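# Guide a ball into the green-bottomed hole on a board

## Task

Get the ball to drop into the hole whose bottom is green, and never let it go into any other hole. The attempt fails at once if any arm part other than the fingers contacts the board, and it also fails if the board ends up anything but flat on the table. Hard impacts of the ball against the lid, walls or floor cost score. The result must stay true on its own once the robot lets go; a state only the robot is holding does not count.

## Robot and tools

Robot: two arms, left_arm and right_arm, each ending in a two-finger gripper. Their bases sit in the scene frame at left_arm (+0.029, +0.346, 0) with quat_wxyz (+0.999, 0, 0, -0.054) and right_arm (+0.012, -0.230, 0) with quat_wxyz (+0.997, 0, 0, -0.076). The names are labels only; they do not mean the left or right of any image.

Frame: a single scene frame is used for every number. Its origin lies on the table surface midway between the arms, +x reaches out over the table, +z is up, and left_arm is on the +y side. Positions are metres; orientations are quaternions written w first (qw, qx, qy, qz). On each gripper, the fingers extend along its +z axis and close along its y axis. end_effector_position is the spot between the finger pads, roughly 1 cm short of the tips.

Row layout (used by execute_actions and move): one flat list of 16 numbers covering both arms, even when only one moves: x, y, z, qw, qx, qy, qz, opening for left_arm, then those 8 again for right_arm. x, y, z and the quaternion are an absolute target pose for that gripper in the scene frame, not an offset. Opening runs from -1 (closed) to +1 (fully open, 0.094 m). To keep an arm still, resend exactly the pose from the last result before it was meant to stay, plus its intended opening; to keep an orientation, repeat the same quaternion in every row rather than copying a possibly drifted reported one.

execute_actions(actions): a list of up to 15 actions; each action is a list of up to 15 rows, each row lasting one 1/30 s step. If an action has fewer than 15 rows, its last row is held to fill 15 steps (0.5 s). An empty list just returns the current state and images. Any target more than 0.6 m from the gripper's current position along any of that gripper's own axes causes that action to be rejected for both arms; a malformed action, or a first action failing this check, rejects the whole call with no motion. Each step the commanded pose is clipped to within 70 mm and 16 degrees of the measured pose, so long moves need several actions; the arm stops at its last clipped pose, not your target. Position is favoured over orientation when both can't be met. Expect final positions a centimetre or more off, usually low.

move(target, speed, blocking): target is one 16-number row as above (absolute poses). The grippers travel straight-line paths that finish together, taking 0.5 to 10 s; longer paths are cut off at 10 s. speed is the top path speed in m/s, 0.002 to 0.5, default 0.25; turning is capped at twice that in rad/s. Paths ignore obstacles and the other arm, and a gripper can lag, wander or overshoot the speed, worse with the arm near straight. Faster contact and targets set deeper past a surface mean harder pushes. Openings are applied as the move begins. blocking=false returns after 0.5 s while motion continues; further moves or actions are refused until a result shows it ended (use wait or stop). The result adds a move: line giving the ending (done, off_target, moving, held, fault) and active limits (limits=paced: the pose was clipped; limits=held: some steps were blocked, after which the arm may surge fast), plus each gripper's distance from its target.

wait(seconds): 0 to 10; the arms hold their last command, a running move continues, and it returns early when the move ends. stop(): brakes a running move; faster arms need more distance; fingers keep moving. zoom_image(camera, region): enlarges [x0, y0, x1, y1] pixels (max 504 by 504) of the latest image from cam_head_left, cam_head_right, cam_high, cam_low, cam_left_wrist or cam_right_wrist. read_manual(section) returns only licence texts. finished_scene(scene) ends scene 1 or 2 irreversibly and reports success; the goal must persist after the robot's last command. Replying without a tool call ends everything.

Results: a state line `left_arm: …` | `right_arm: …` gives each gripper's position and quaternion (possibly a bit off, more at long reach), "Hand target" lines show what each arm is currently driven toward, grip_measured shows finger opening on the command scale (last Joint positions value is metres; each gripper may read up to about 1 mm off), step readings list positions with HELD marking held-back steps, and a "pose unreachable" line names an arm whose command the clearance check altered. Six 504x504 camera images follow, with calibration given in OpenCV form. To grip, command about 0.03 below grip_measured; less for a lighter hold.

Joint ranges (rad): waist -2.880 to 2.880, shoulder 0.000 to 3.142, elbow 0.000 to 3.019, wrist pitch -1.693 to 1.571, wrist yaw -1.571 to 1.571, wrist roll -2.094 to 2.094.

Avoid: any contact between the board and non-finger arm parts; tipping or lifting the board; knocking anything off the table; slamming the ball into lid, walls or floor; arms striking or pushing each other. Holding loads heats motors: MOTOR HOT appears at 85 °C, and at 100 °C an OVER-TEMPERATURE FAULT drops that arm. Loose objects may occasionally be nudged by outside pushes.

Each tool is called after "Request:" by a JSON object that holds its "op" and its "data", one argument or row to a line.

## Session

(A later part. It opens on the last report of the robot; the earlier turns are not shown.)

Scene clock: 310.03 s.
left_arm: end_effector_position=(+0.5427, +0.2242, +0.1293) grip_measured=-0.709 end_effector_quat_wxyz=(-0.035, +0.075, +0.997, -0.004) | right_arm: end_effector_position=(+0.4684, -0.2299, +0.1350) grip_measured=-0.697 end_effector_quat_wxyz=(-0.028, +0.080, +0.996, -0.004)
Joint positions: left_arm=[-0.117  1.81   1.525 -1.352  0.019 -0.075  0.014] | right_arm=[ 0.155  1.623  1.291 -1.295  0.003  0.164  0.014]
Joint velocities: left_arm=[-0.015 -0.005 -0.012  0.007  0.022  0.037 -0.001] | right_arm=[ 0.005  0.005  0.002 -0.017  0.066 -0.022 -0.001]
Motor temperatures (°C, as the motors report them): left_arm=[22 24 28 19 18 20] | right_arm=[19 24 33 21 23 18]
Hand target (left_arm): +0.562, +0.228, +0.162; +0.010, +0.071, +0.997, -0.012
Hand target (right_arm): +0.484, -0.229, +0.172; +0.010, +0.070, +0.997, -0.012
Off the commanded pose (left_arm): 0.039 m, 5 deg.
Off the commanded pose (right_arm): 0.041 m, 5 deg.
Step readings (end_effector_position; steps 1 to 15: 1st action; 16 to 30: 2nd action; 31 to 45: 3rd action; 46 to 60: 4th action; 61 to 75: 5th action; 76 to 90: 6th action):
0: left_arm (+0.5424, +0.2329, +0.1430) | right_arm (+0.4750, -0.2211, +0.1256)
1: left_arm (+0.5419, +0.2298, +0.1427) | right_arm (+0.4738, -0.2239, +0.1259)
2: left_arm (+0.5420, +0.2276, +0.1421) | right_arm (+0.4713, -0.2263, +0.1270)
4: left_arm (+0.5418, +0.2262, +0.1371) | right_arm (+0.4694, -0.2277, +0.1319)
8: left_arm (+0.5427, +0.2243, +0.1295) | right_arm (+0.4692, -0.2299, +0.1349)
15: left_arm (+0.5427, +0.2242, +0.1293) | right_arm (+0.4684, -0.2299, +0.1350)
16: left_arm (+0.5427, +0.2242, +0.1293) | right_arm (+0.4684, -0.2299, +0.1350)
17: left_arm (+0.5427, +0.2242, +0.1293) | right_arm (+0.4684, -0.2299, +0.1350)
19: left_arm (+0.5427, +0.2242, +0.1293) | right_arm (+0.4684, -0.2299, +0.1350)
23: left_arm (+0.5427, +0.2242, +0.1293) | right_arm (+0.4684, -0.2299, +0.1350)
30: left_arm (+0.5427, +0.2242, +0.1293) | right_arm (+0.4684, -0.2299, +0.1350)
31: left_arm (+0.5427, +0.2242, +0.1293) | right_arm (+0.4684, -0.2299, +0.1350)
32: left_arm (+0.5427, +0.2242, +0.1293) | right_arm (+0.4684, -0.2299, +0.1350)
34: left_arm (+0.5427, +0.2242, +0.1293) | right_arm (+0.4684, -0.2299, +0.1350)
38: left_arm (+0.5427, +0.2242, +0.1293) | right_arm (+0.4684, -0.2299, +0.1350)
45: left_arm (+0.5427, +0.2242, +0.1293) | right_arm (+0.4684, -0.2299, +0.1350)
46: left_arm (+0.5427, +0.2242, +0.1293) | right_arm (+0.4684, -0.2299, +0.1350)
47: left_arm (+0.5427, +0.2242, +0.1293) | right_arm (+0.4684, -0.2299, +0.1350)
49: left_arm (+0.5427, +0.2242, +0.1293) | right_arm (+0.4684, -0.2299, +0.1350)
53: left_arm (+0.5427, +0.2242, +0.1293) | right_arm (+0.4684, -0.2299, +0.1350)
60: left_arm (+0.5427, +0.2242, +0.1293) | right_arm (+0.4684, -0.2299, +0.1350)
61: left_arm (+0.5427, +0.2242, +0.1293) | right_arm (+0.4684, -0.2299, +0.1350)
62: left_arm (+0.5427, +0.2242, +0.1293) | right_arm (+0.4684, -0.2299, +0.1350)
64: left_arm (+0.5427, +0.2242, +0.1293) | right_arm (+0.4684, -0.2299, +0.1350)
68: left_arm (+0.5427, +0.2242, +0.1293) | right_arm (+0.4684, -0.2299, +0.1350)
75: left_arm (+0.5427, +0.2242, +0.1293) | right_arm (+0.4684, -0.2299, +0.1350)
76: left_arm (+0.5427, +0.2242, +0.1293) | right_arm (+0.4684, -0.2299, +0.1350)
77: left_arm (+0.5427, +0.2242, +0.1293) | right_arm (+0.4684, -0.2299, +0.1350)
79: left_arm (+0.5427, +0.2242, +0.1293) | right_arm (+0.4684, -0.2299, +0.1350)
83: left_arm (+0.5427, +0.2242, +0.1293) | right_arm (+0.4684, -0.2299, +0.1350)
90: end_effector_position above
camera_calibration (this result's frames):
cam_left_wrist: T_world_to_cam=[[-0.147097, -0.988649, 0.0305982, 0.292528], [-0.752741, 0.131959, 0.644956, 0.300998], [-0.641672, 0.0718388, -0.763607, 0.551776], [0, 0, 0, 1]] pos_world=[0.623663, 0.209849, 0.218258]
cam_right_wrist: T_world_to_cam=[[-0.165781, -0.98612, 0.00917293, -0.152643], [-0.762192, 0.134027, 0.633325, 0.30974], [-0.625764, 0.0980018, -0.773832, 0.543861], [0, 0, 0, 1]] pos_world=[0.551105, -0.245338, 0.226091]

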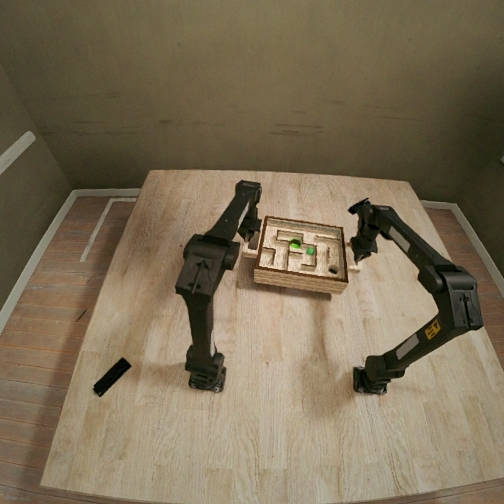

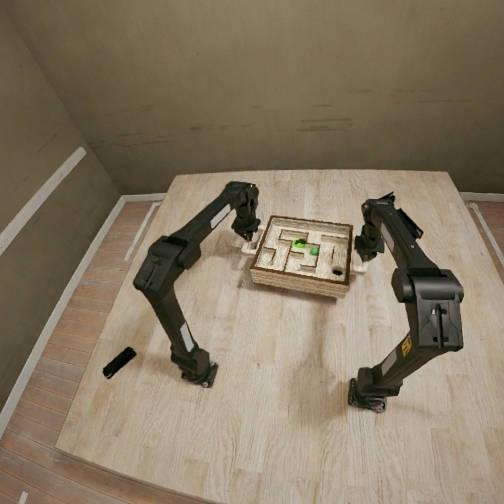

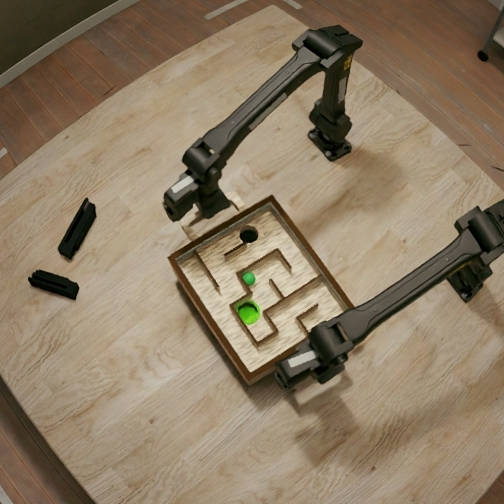

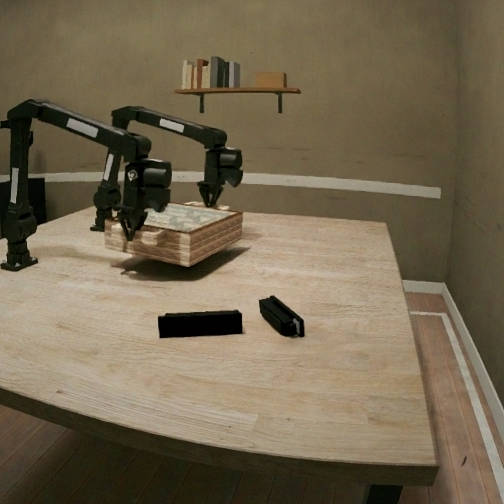

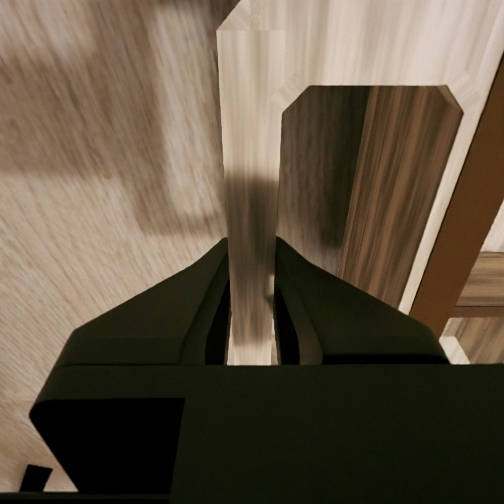

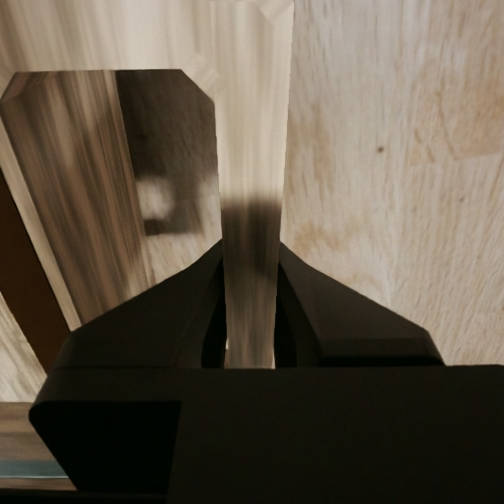

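More +v.

Request:
{"op": "move", "data": {
  "target": [0.563,0.228,0.158,0.01,0.07,0.997,-0.022,-1,0.487,-0.229,0.18,0.01,0.07,0.997,-0.022,-1],
  "speed": 0.03
}}

Request:
{"op": "wait", "data": {
  "seconds": 2
}}

Scene clock: 314.87 s.
left_arm: end_effector_position=(+0.5403, +0.2239, +0.1177) grip_measured=-0.709 end_effector_quat_wxyz=(-0.044, +0.076, +0.996, -0.015) | right_arm: end_effector_position=(+0.4654, -0.2301, +0.1361) grip_measured=-0.697 end_effector_quat_wxyz=(-0.035, +0.081, +0.996, -0.015)
Joint positions: left_arm=[-0.111  1.823  1.509 -1.339  0.042 -0.066  0.014] | right_arm=[ 0.163  1.625  1.295 -1.313  0.024  0.174  0.014]
Joint velocities: left_arm=[ 0.005  0.005 -0.017  0.012  0.051 -0.007 -0.   ] | right_arm=[-0.015  0.005  0.002 -0.007 -0.022 -0.007  0.   ]
Motor temperatures (°C, as the motors report them): left_arm=[22 24 27 19 18 20] | right_arm=[19 24 33 21 23 18]
Hand target (left_arm): +0.561, +0.228, +0.158; +0.010, +0.071, +0.997, -0.022
Hand target (right_arm): +0.483, -0.229, +0.180; +0.011, +0.070, +0.997, -0.022
Off the commanded pose (left_arm): 0.046 m, 6 deg.
Off the commanded pose (right_arm): 0.049 m, 5 deg.
move: off_target (left_arm, right_arm)
camera_calibration (this result's frames):
cam_left_wrist: T_world_to_cam=[[-0.147567, -0.987612, 0.0533479, 0.289615], [-0.740116, 0.146045, 0.65643, 0.295328], [-0.656089, 0.0573838, -0.752499, 0.551117], [0, 0, 0, 1]] pos_world=[0.622896, 0.211271, 0.205403]
cam_right_wrist: T_world_to_cam=[[-0.166727, -0.985444, 0.0331926, -0.155978], [-0.751972, 0.148856, 0.642168, 0.304206], [-0.637762, 0.0821067, -0.765845, 0.543715], [0, 0, 0, 1]] pos_world=[0.549509, -0.243633, 0.226228]

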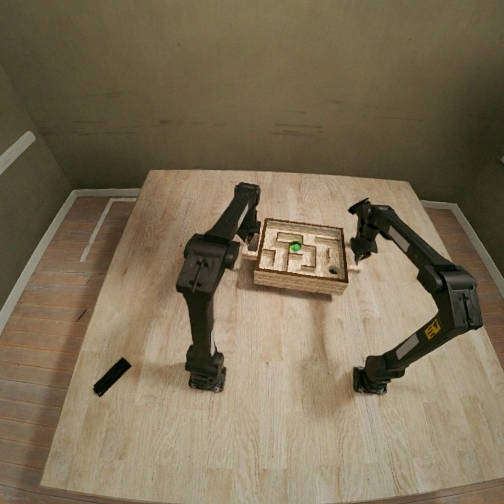

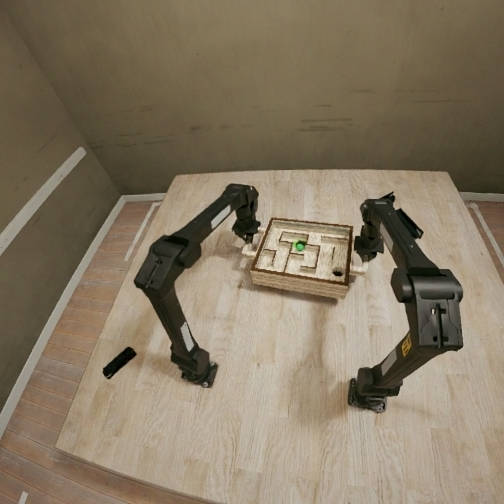

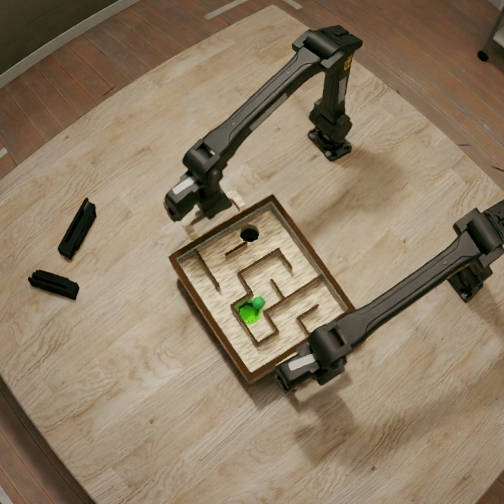

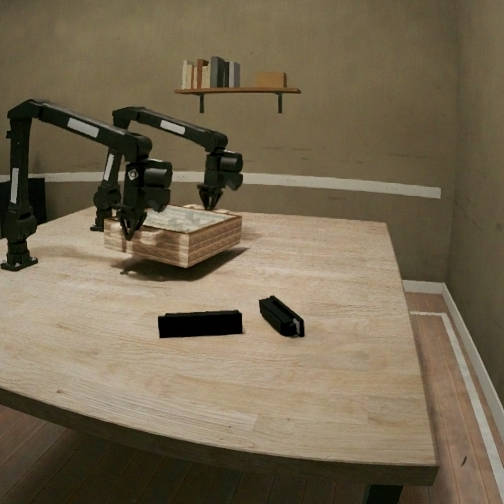

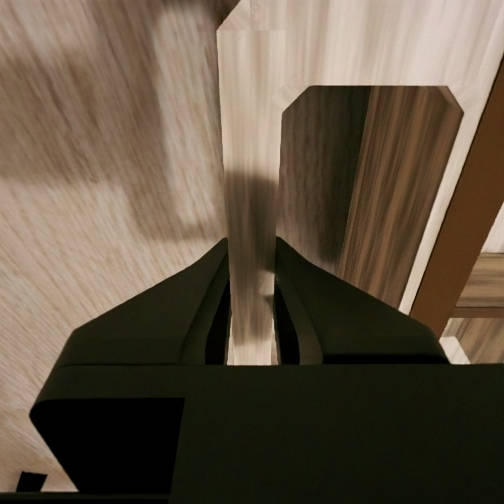

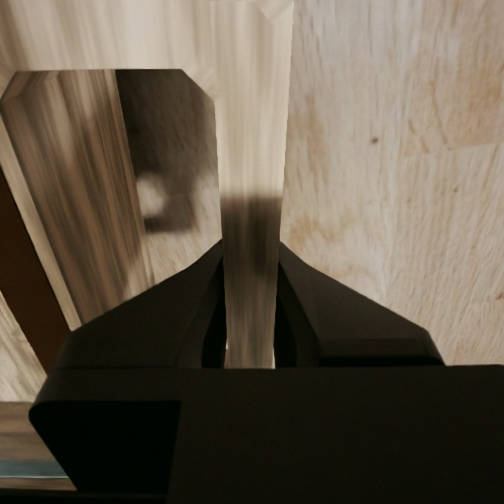

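Scene clock: 316.87 s.
left_arm: end_effector_position=(+0.5403, +0.2239, +0.1177) grip_measured=-0.709 end_effector_quat_wxyz=(-0.044, +0.076, +0.996, -0.015) | right_arm: end_effector_position=(+0.4652, -0.2301, +0.1361) grip_measured=-0.697 end_effector_quat_wxyz=(-0.035, +0.081, +0.996, -0.015)
Joint positions: left_arm=[-0.111  1.823  1.509 -1.339  0.042 -0.066  0.014] | right_arm=[ 0.163  1.625  1.295 -1.314  0.024  0.175  0.014]
Joint velocities: left_arm=[ 0.005 -0.015 -0.002 -0.002  0.007 -0.095 -0.   ] | right_arm=[-0.005 -0.015 -0.007 -0.007  0.066 -0.037 -0.   ]
Motor temperatures (°C, as the motors report them): left_arm=[22 24 27 19 18 20] | right_arm=[19 24 34 21 23 18]
Hand target (left_arm): +0.561, +0.228, +0.158; +0.010, +0.071, +0.997, -0.022
Hand target (right_arm): +0.483, -0.229, +0.180; +0.011, +0.070, +0.997, -0.022
Off the commanded pose (left_arm): 0.046 m, 6 deg.
Off the commanded pose (right_arm): 0.049 m, 5 deg.
wait: 2.00 s; at rest by 0.17 s
camera_calibration (this result's frames):
cam_left_wrist: T_world_to_cam=[[-0.147943, -0.987554, 0.0533801, 0.289801], [-0.740066, 0.146348, 0.656418, 0.295234], [-0.656061, 0.0576075, -0.752506, 0.551053], [0, 0, 0, 1]] pos_world=[0.622891, 0.211243, 0.205404]
cam_right_wrist: T_world_to_cam=[[-0.167077, -0.98538, 0.0333537, -0.155856], [-0.751431, 0.149165, 0.642729, 0.3038], [-0.638307, 0.0823219, -0.765367, 0.543845], [0, 0, 0, 1]] pos_world=[0.549385, -0.243664, 0.226179]

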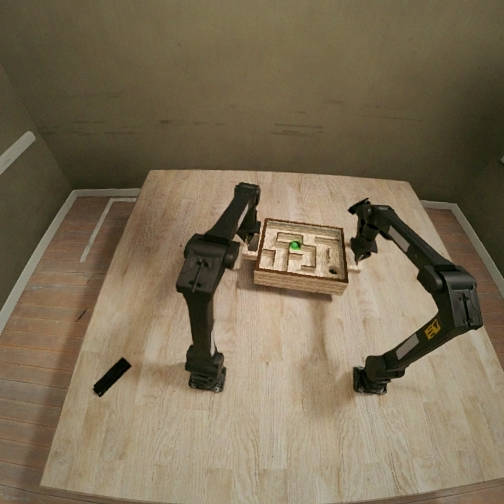

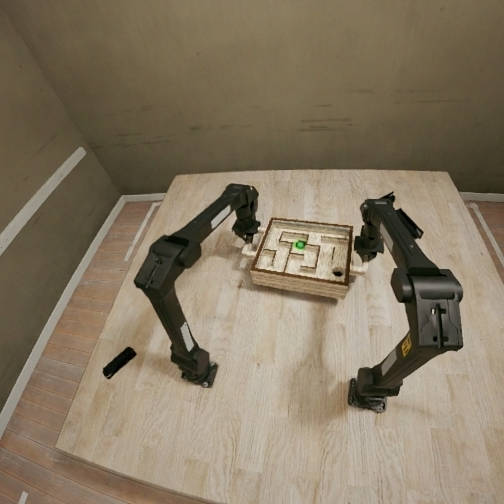

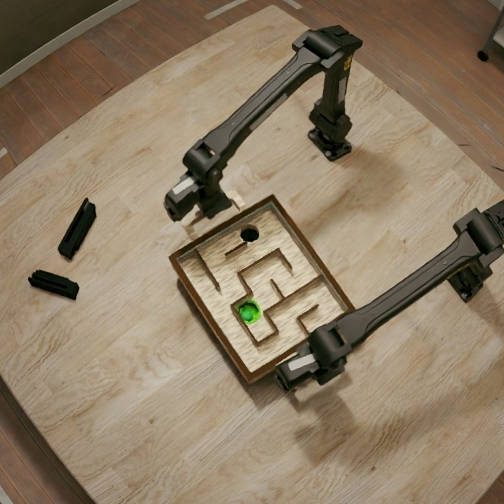

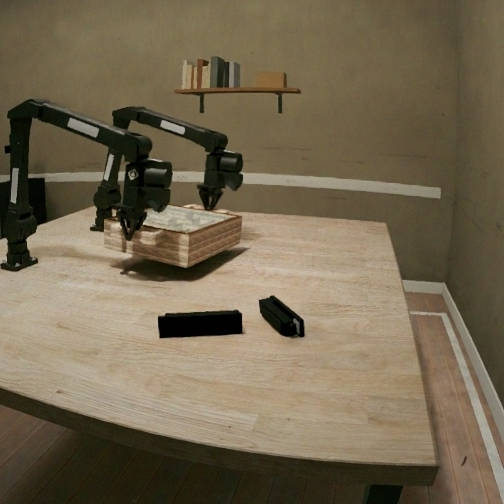

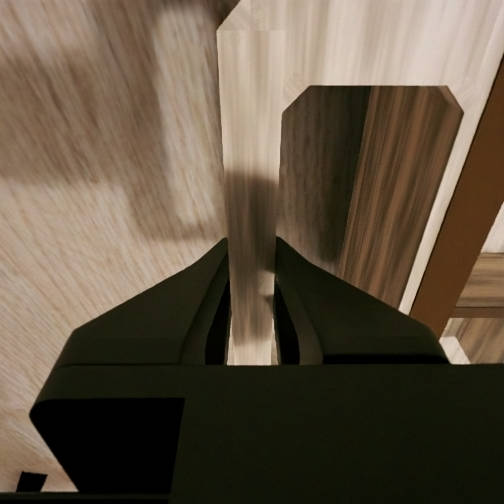

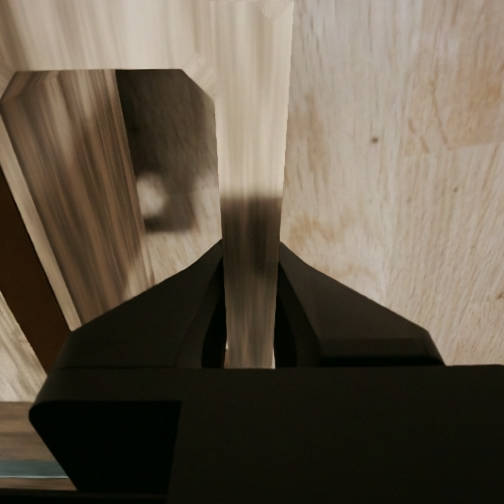

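In. Level and lower.

Request:
{"op": "move", "data": {
  "target": [0.565,0.229,0.15,0.045,0.07,0.996,0.005,-1,0.49,-0.23,0.15,0.045,0.07,0.996,0.005,-1],
  "speed": 0.05
}}

Request:
{"op": "move", "data": {
  "target": [0.565,0.229,0.1,0.045,0.07,0.996,0.005,-1,0.49,-0.23,0.1,0.045,0.07,0.996,0.005,-1],
  "speed": 0.04
}}

Scene clock: 323.20 s.
left_arm: end_effector_position=(+0.5536, +0.2291, +0.1136) grip_measured=-0.709 end_effector_quat_wxyz=(-0.003, +0.076, +0.997, +0.002) | right_arm: end_effector_position=(+0.4797, -0.2249, +0.1191) grip_measured=-0.697 end_effector_quat_wxyz=(+0.004, +0.082, +0.997, +0.004)
Joint positions: left_arm=[-0.111  1.808  1.48  -1.249 -0.004 -0.067  0.014] | right_arm=[ 0.162  1.625  1.25  -1.186 -0.007  0.174  0.014]
Joint velocities: left_arm=[-0.015 -0.005  0.017 -0.007 -0.066  0.022  0.001] | right_arm=[-0.015 -0.005 -0.012 -0.002 -0.007  0.022 -0.   ]
Motor temperatures (°C, as the motors report them): left_arm=[22 24 27 19 18 20] | right_arm=[19 24 34 21 23 18]
Hand target (left_arm): +0.564, +0.229, +0.149; +0.045, +0.070, +0.996, +0.005
Hand target (right_arm): +0.489, -0.230, +0.150; +0.045, +0.069, +0.997, +0.004
Off the commanded pose (left_arm): 0.038 m, 6 deg.
Off the commanded pose (right_arm): 0.033 m, 5 deg.
move: off_target (left_arm, right_arm)
camera_calibration (this result's frames):
cam_left_wrist: T_world_to_cam=[[-0.150838, -0.988484, 0.012134, 0.303656], [-0.792786, 0.12829, 0.595845, 0.347272], [-0.59054, 0.0802565, -0.803008, 0.520653], [0, 0, 0, 1]] pos_world=[0.628582, 0.213822, 0.207483]
cam_right_wrist: T_world_to_cam=[[-0.168942, -0.98556, -0.0113985, -0.141538], [-0.801635, 0.130667, 0.583359, 0.351855], [-0.573446, 0.107691, -0.812134, 0.51977], [0, 0, 0, 1]] pos_world=[0.556208, -0.241444, 0.215252]

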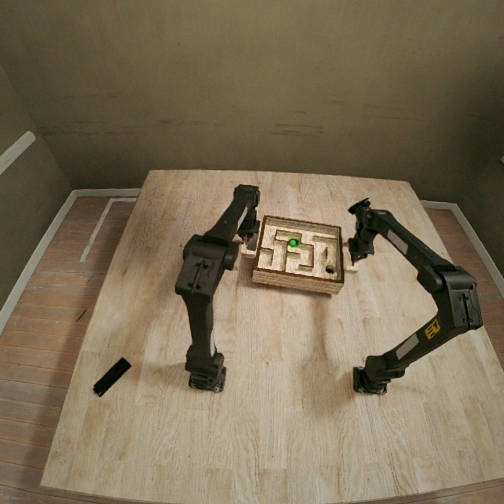

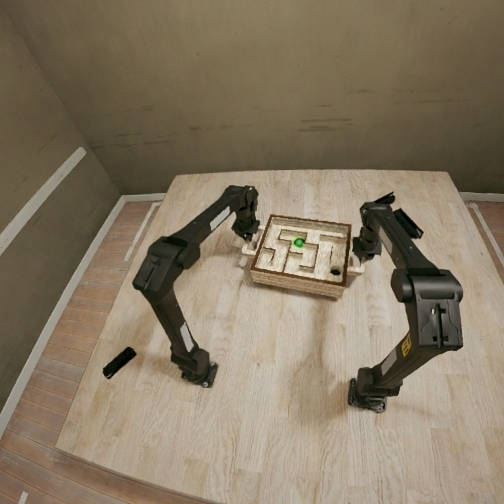

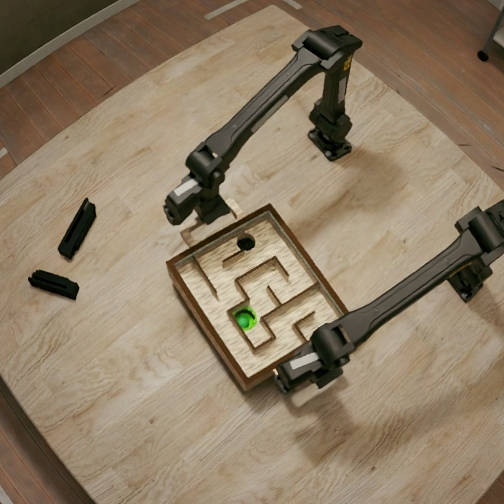

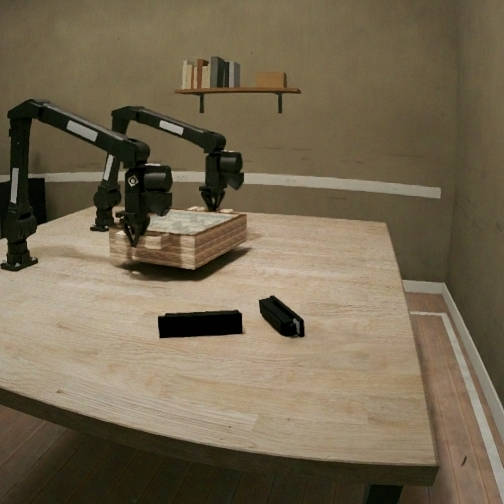

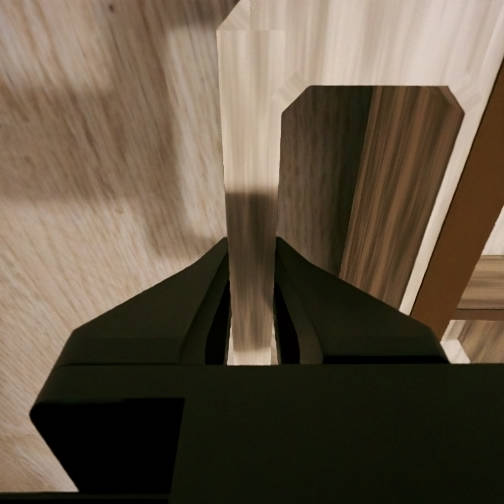

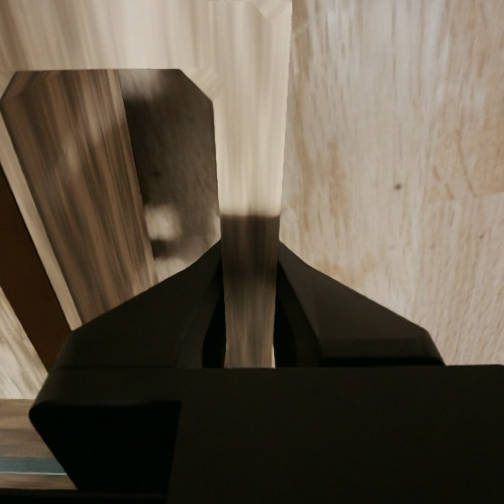

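Scene clock: 324.63 s.
left_arm: end_effector_position=(+0.5512, +0.2290, +0.0812) grip_measured=-0.709 end_effector_quat_wxyz=(+0.011, +0.076, +0.997, -0.001) | right_arm: end_effector_position=(+0.4776, -0.2249, +0.0873) grip_measured=-0.697 end_effector_quat_wxyz=(+0.021, +0.082, +0.996, +0.005)
Joint positions: left_arm=[-0.111  1.817  1.402 -1.134 -0.002 -0.067  0.014] | right_arm=[ 0.162  1.635  1.17  -1.063 -0.007  0.176  0.014]
Joint velocities: left_arm=[-0.005 -0.024 -0.017  0.017 -0.037  0.037 -0.   ] | right_arm=[ 0.005 -0.005  0.017  0.002 -0.007  0.022  0.   ]
Motor temperatures (°C, as the motors report them): left_arm=[22 24 27 19 18 20] | right_arm=[19 24 33 21 23 18]
Hand target (left_arm): +0.564, +0.229, +0.100; +0.045, +0.070, +0.997, +0.005
Hand target (right_arm): +0.490, -0.230, +0.100; +0.045, +0.070, +0.997, +0.005
Off the commanded pose (left_arm): 0.023 m, 4 deg.
Off the commanded pose (right_arm): 0.018 m, 3 deg.
move: off_target (left_arm, right_arm)
camera_calibration (this result's frames):
cam_left_wrist: T_world_to_cam=[[-0.151613, -0.9883, 0.0166484, 0.303561], [-0.808072, 0.13363, 0.573727, 0.373718], [-0.569239, 0.0735314, -0.818878, 0.484324], [0, 0, 0, 1]] pos_world=[0.623711, 0.214456, 0.177137]
cam_right_wrist: T_world_to_cam=[[-0.169961, -0.985296, -0.0174677, -0.141196], [-0.820556, 0.131683, 0.55619, 0.380368], [-0.545711, 0.108864, -0.830872, 0.481423], [0, 0, 0, 1]] pos_world=[0.550833, -0.241618, 0.185978]

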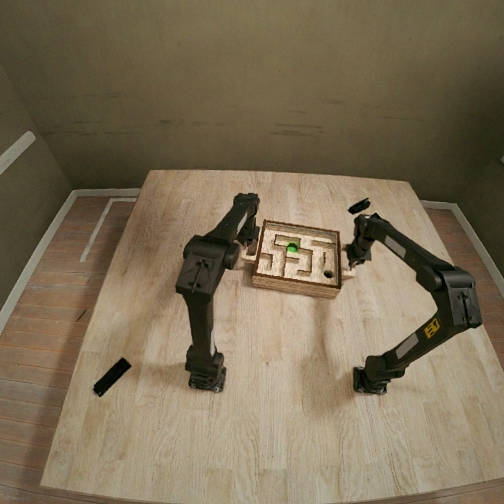

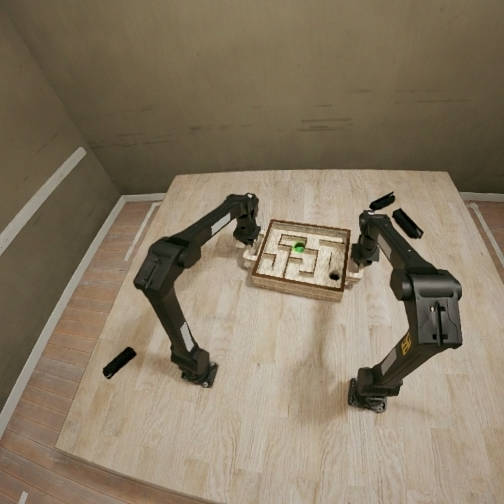

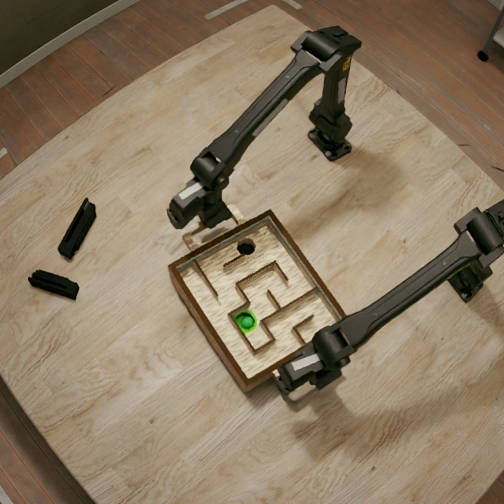

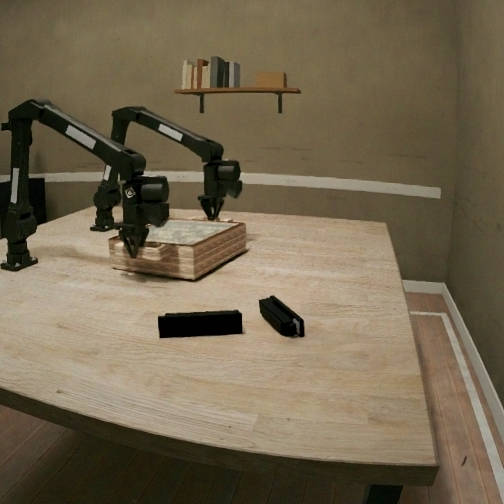

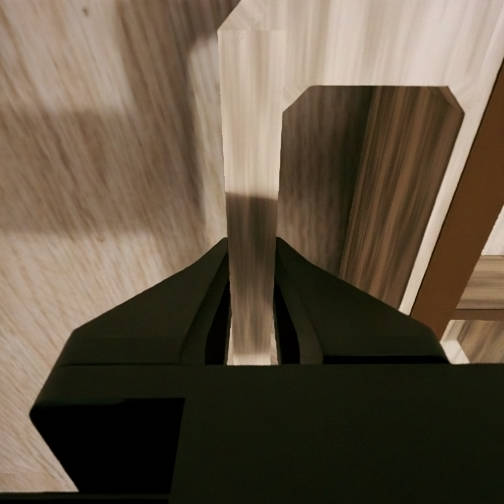

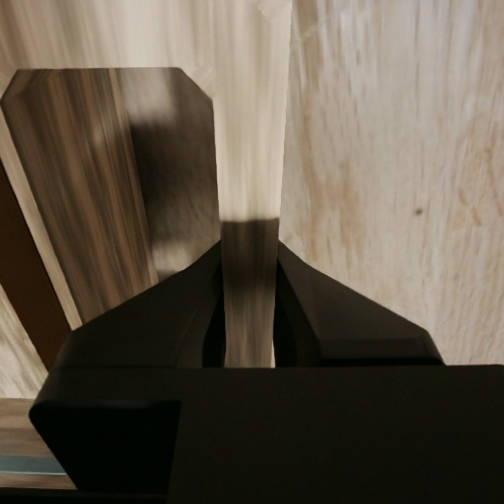

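Request:
{"op": "move", "data": {
  "target": [0.562,0.229,0.086,0.025,0.073,0.997,0.003,-1,0.487,-0.228,0.082,0.025,0.075,0.997,0.003,-1],
  "speed": 0.015
}}

Request:
{"op": "move", "data": {
  "target": [0.562,0.229,0.086,0.025,0.073,0.997,0.003,0,0.487,-0.228,0.086,0.025,0.075,0.997,0.003,0]
}}

Request:
{"op": "move", "data": {
  "target": [0.562,0.229,0.17,0.025,0.073,0.997,0.003,0,0.487,-0.228,0.17,0.025,0.075,0.997,0.003,0],
  "speed": 0.15
}}

Scene clock: 329.73 s.
left_arm: end_effector_position=(+0.5488, +0.2291, +0.0769) grip_measured=-0.709 end_effector_quat_wxyz=(+0.006, +0.079, +0.997, -0.001) | right_arm: end_effector_position=(+0.4733, -0.2243, +0.0791) grip_measured=-0.697 end_effector_quat_wxyz=(+0.012, +0.086, +0.996, +0.006)
Joint positions: left_arm=[-0.111  1.822  1.396 -1.134  0.001 -0.062  0.014] | right_arm=[ 0.162  1.645  1.159 -1.06  -0.01   0.182  0.014]
Joint velocities: left_arm=[-0.015 -0.005  0.002 -0.022  0.007 -0.037  0.001] | right_arm=[ 0.005 -0.005 -0.002  0.012 -0.007 -0.037  0.001]
Motor temperatures (°C, as the motors report them): left_arm=[22 24 26 19 18 20] | right_arm=[19 24 33 21 23 18]
Hand target (left_arm): +0.562, +0.229, +0.086; +0.025, +0.073, +0.997, +0.003
Hand target (right_arm): +0.487, -0.228, +0.082; +0.025, +0.075, +0.997, +0.003
Off the commanded pose (left_arm): 0.016 m, 2 deg.
Off the commanded pose (right_arm): 0.015 m, 2 deg.
move: off_target (left_arm, right_arm)
camera_calibration (this result's frames):
cam_left_wrist: T_world_to_cam=[[-0.157125, -0.987411, 0.0181988, 0.306101], [-0.801419, 0.138254, 0.581905, 0.368836], [-0.577096, 0.0768473, -0.813053, 0.482586], [0, 0, 0, 1]] pos_world=[0.622187, 0.214169, 0.17217]
cam_right_wrist: T_world_to_cam=[[-0.176171, -0.9842, -0.0177472, -0.13834], [-0.809601, 0.134616, 0.571336, 0.375539], [-0.55992, 0.115021, -0.820524, 0.47945], [0, 0, 0, 1]] pos_world=[0.548119, -0.241854, 0.176386]

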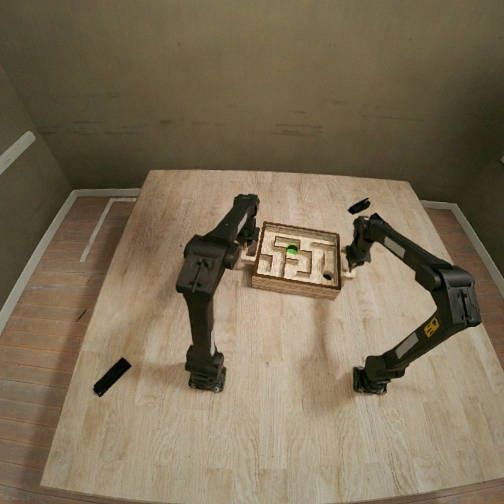

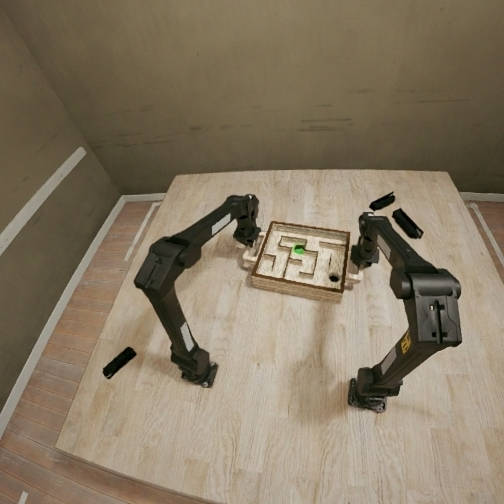

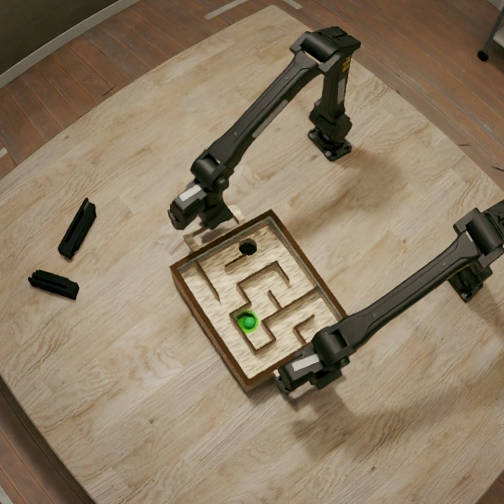

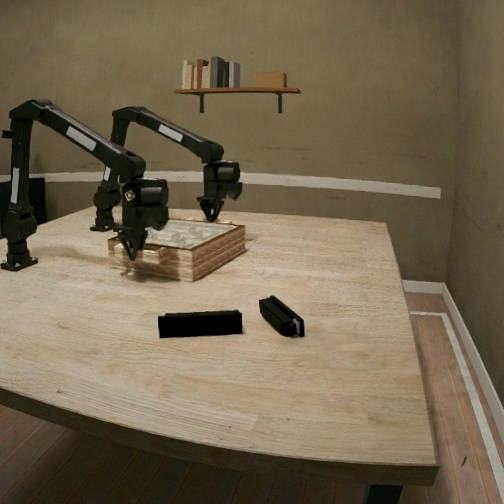

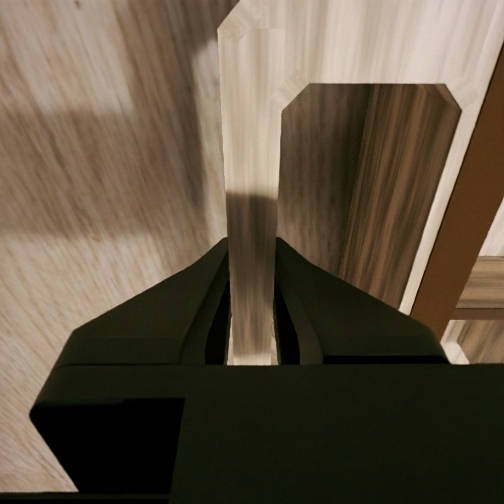

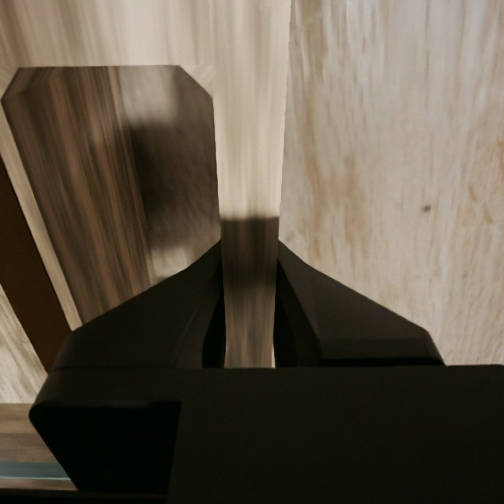

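Scene clock: 330.43 s.
left_arm: end_effector_position=(+0.5491, +0.2309, +0.0770) grip_measured=-0.003 end_effector_quat_wxyz=(+0.006, +0.077, +0.997, +0.004) | right_arm: end_effector_position=(+0.4733, -0.2254, +0.0791) grip_measured=-0.002 end_effector_quat_wxyz=(+0.012, +0.079, +0.997, +0.003)
Joint positions: left_arm=[-0.111  1.821  1.396 -1.134 -0.01  -0.064  0.047] | right_arm=[ 0.162  1.645  1.159 -1.06  -0.004  0.168  0.047]
Joint velocities: left_arm=[-0.005 -0.005  0.012  0.002 -0.022 -0.022  0.   ] | right_arm=[-0.015 -0.005 -0.007 -0.007 -0.051  0.007 -0.   ]
Motor temperatures (°C, as the motors report them): left_arm=[22 24 26 19 18 20] | right_arm=[19 24 33 21 23 18]
Hand target (left_arm): +0.562, +0.229, +0.086; +0.025, +0.073, +0.997, +0.003
Hand target (right_arm): +0.486, -0.228, +0.086; +0.025, +0.075, +0.997, +0.003
Off the commanded pose (left_arm): 0.016 m, 2 deg.
Off the commanded pose (right_arm): 0.016 m, 2 deg.
move: off_target (left_arm, right_arm)
camera_calibration (this result's frames):
cam_left_wrist: T_world_to_cam=[[-0.154396, -0.98798, 0.00757201, 0.307391], [-0.803149, 0.129968, 0.58143, 0.37166], [-0.575425, 0.0836889, -0.813561, 0.4802], [0, 0, 0, 1]] pos_world=[0.622277, 0.215205, 0.172251]
cam_right_wrist: T_world_to_cam=[[-0.163175, -0.986535, -0.0110621, -0.146641], [-0.811426, 0.127817, 0.570308, 0.375116], [-0.561215, 0.102036, -0.821356, 0.47733], [0, 0, 0, 1]] pos_world=[0.548335, -0.241317, 0.176504]

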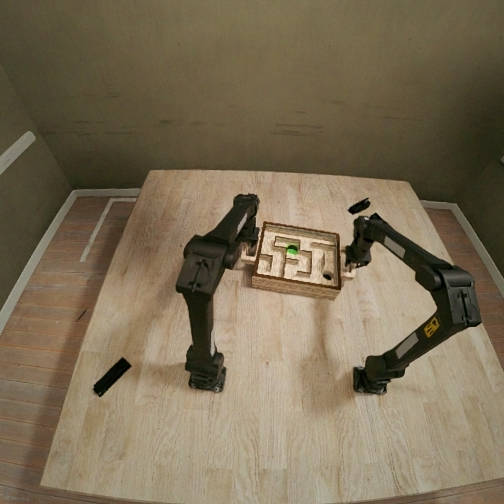

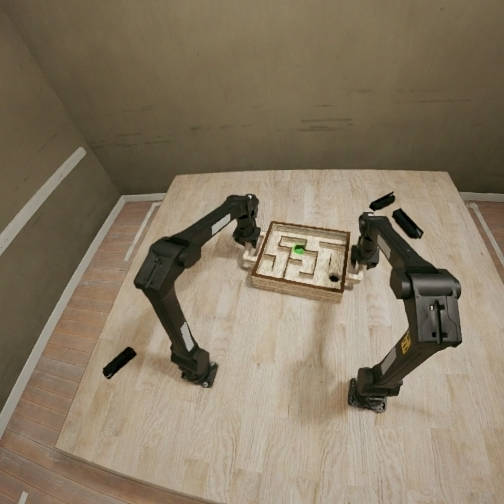

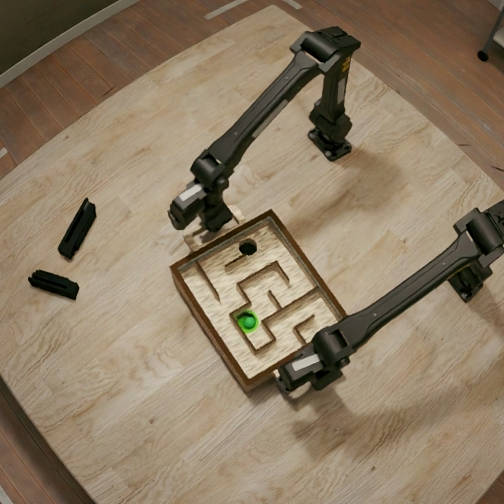

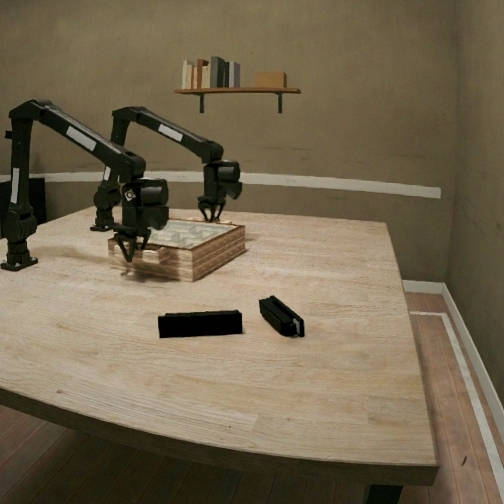

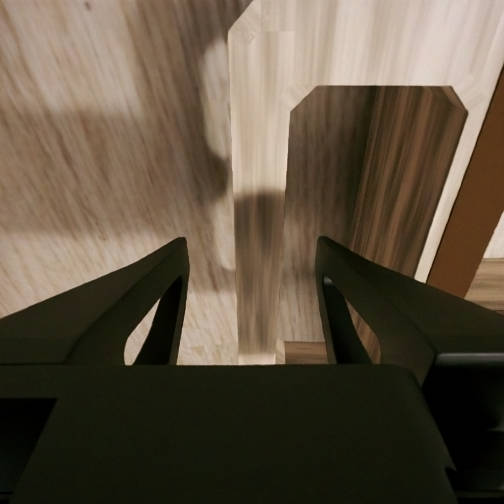

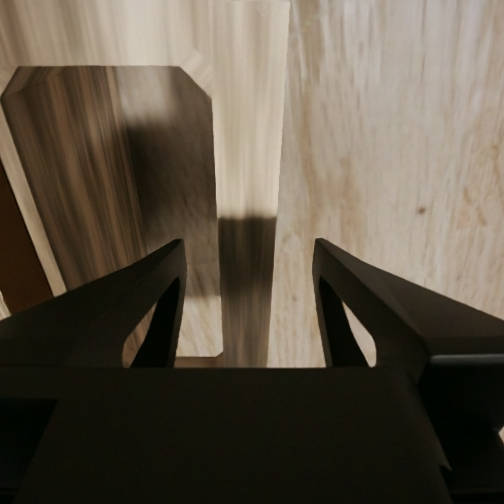

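Scene clock: 331.47 s.
left_arm: end_effector_position=(+0.5533, +0.2300, +0.1545) grip_measured=-0.003 end_effector_quat_wxyz=(+0.013, +0.077, +0.997, +0.003) | right_arm: end_effector_position=(+0.4758, -0.2254, +0.1558) grip_measured=-0.002 end_effector_quat_wxyz=(+0.012, +0.079, +0.997, +0.003)
Joint positions: left_arm=[-0.111  1.759  1.522 -1.31  -0.01  -0.065  0.047] | right_arm=[ 0.162  1.575  1.29  -1.261 -0.004  0.168  0.047]
Joint velocities: left_arm=[-0.005 -0.015  0.002  0.002 -0.022  0.007  0.001] | right_arm=[ 0.005 -0.005 -0.007  0.002 -0.051 -0.022 -0.001]
Motor temperatures (°C, as the motors report them): left_arm=[22 24 26 19 18 20] | right_arm=[19 24 33 21 23 18]
Hand target (left_arm): +0.563, +0.229, +0.169; +0.025, +0.073, +0.997, +0.003
Hand target (right_arm): +0.485, -0.228, +0.171; +0.025, +0.075, +0.997, +0.003
Off the commanded pose (left_arm): 0.018 m, 1 deg.
Off the commanded pose (right_arm): 0.018 m, 2 deg.
move: off_target (left_arm, right_arm)
camera_calibration (this result's frames):
cam_left_wrist: T_world_to_cam=[[-0.154117, -0.988017, 0.00839111, 0.306255], [-0.810281, 0.131244, 0.571157, 0.335356], [-0.565414, 0.0812259, -0.820798, 0.541872], [0, 0, 0, 1]] pos_world=[0.625314, 0.214558, 0.250657]
cam_right_wrist: T_world_to_cam=[[-0.162422, -0.98666, -0.011044, -0.145743], [-0.811525, 0.127208, 0.570303, 0.333339], [-0.56129, 0.101592, -0.82136, 0.54167], [0, 0, 0, 1]] pos_world=[0.550874, -0.241232, 0.253192]

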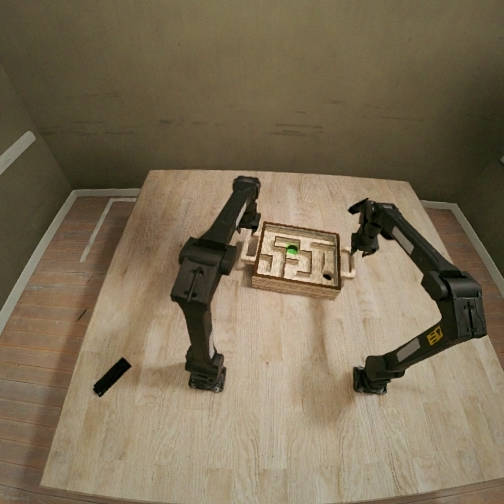

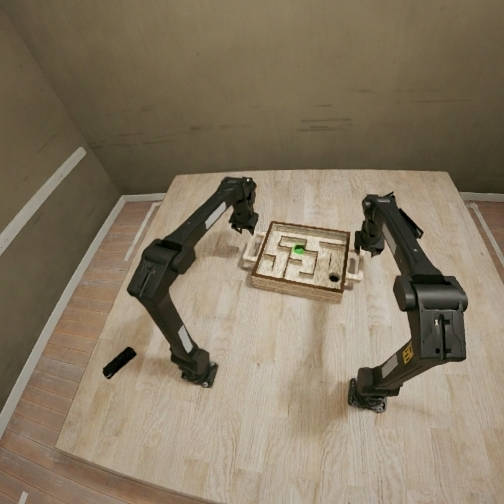

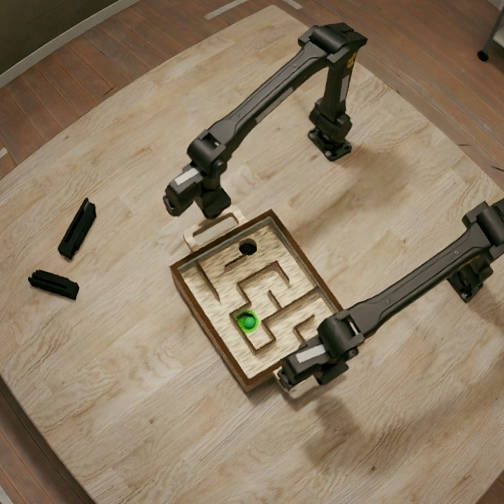

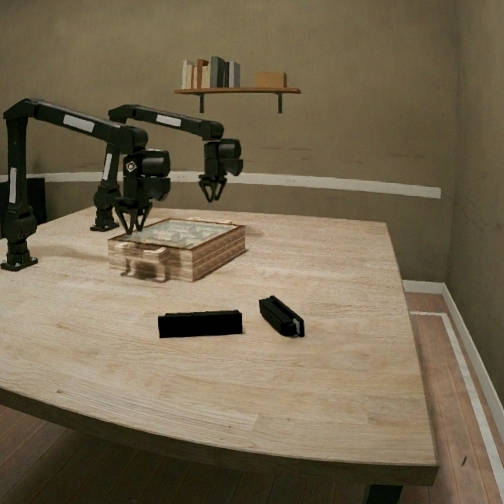

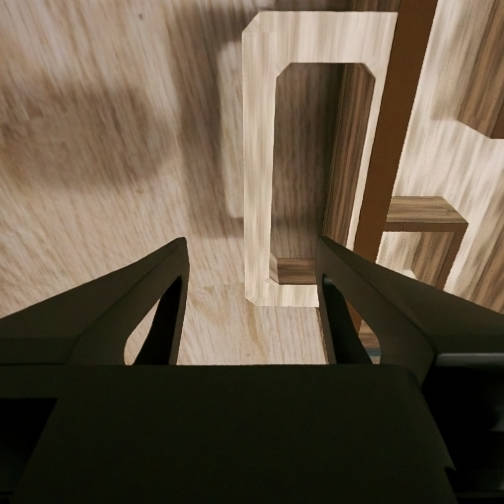

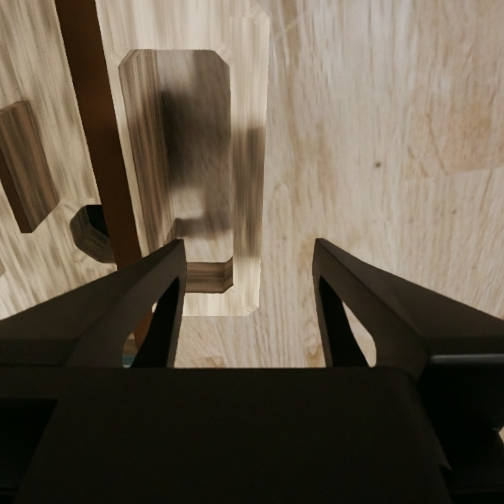

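Request:
{"op": "finished_scene", "data": {
  "scene": 1
}}

The scene is finished: the task was done.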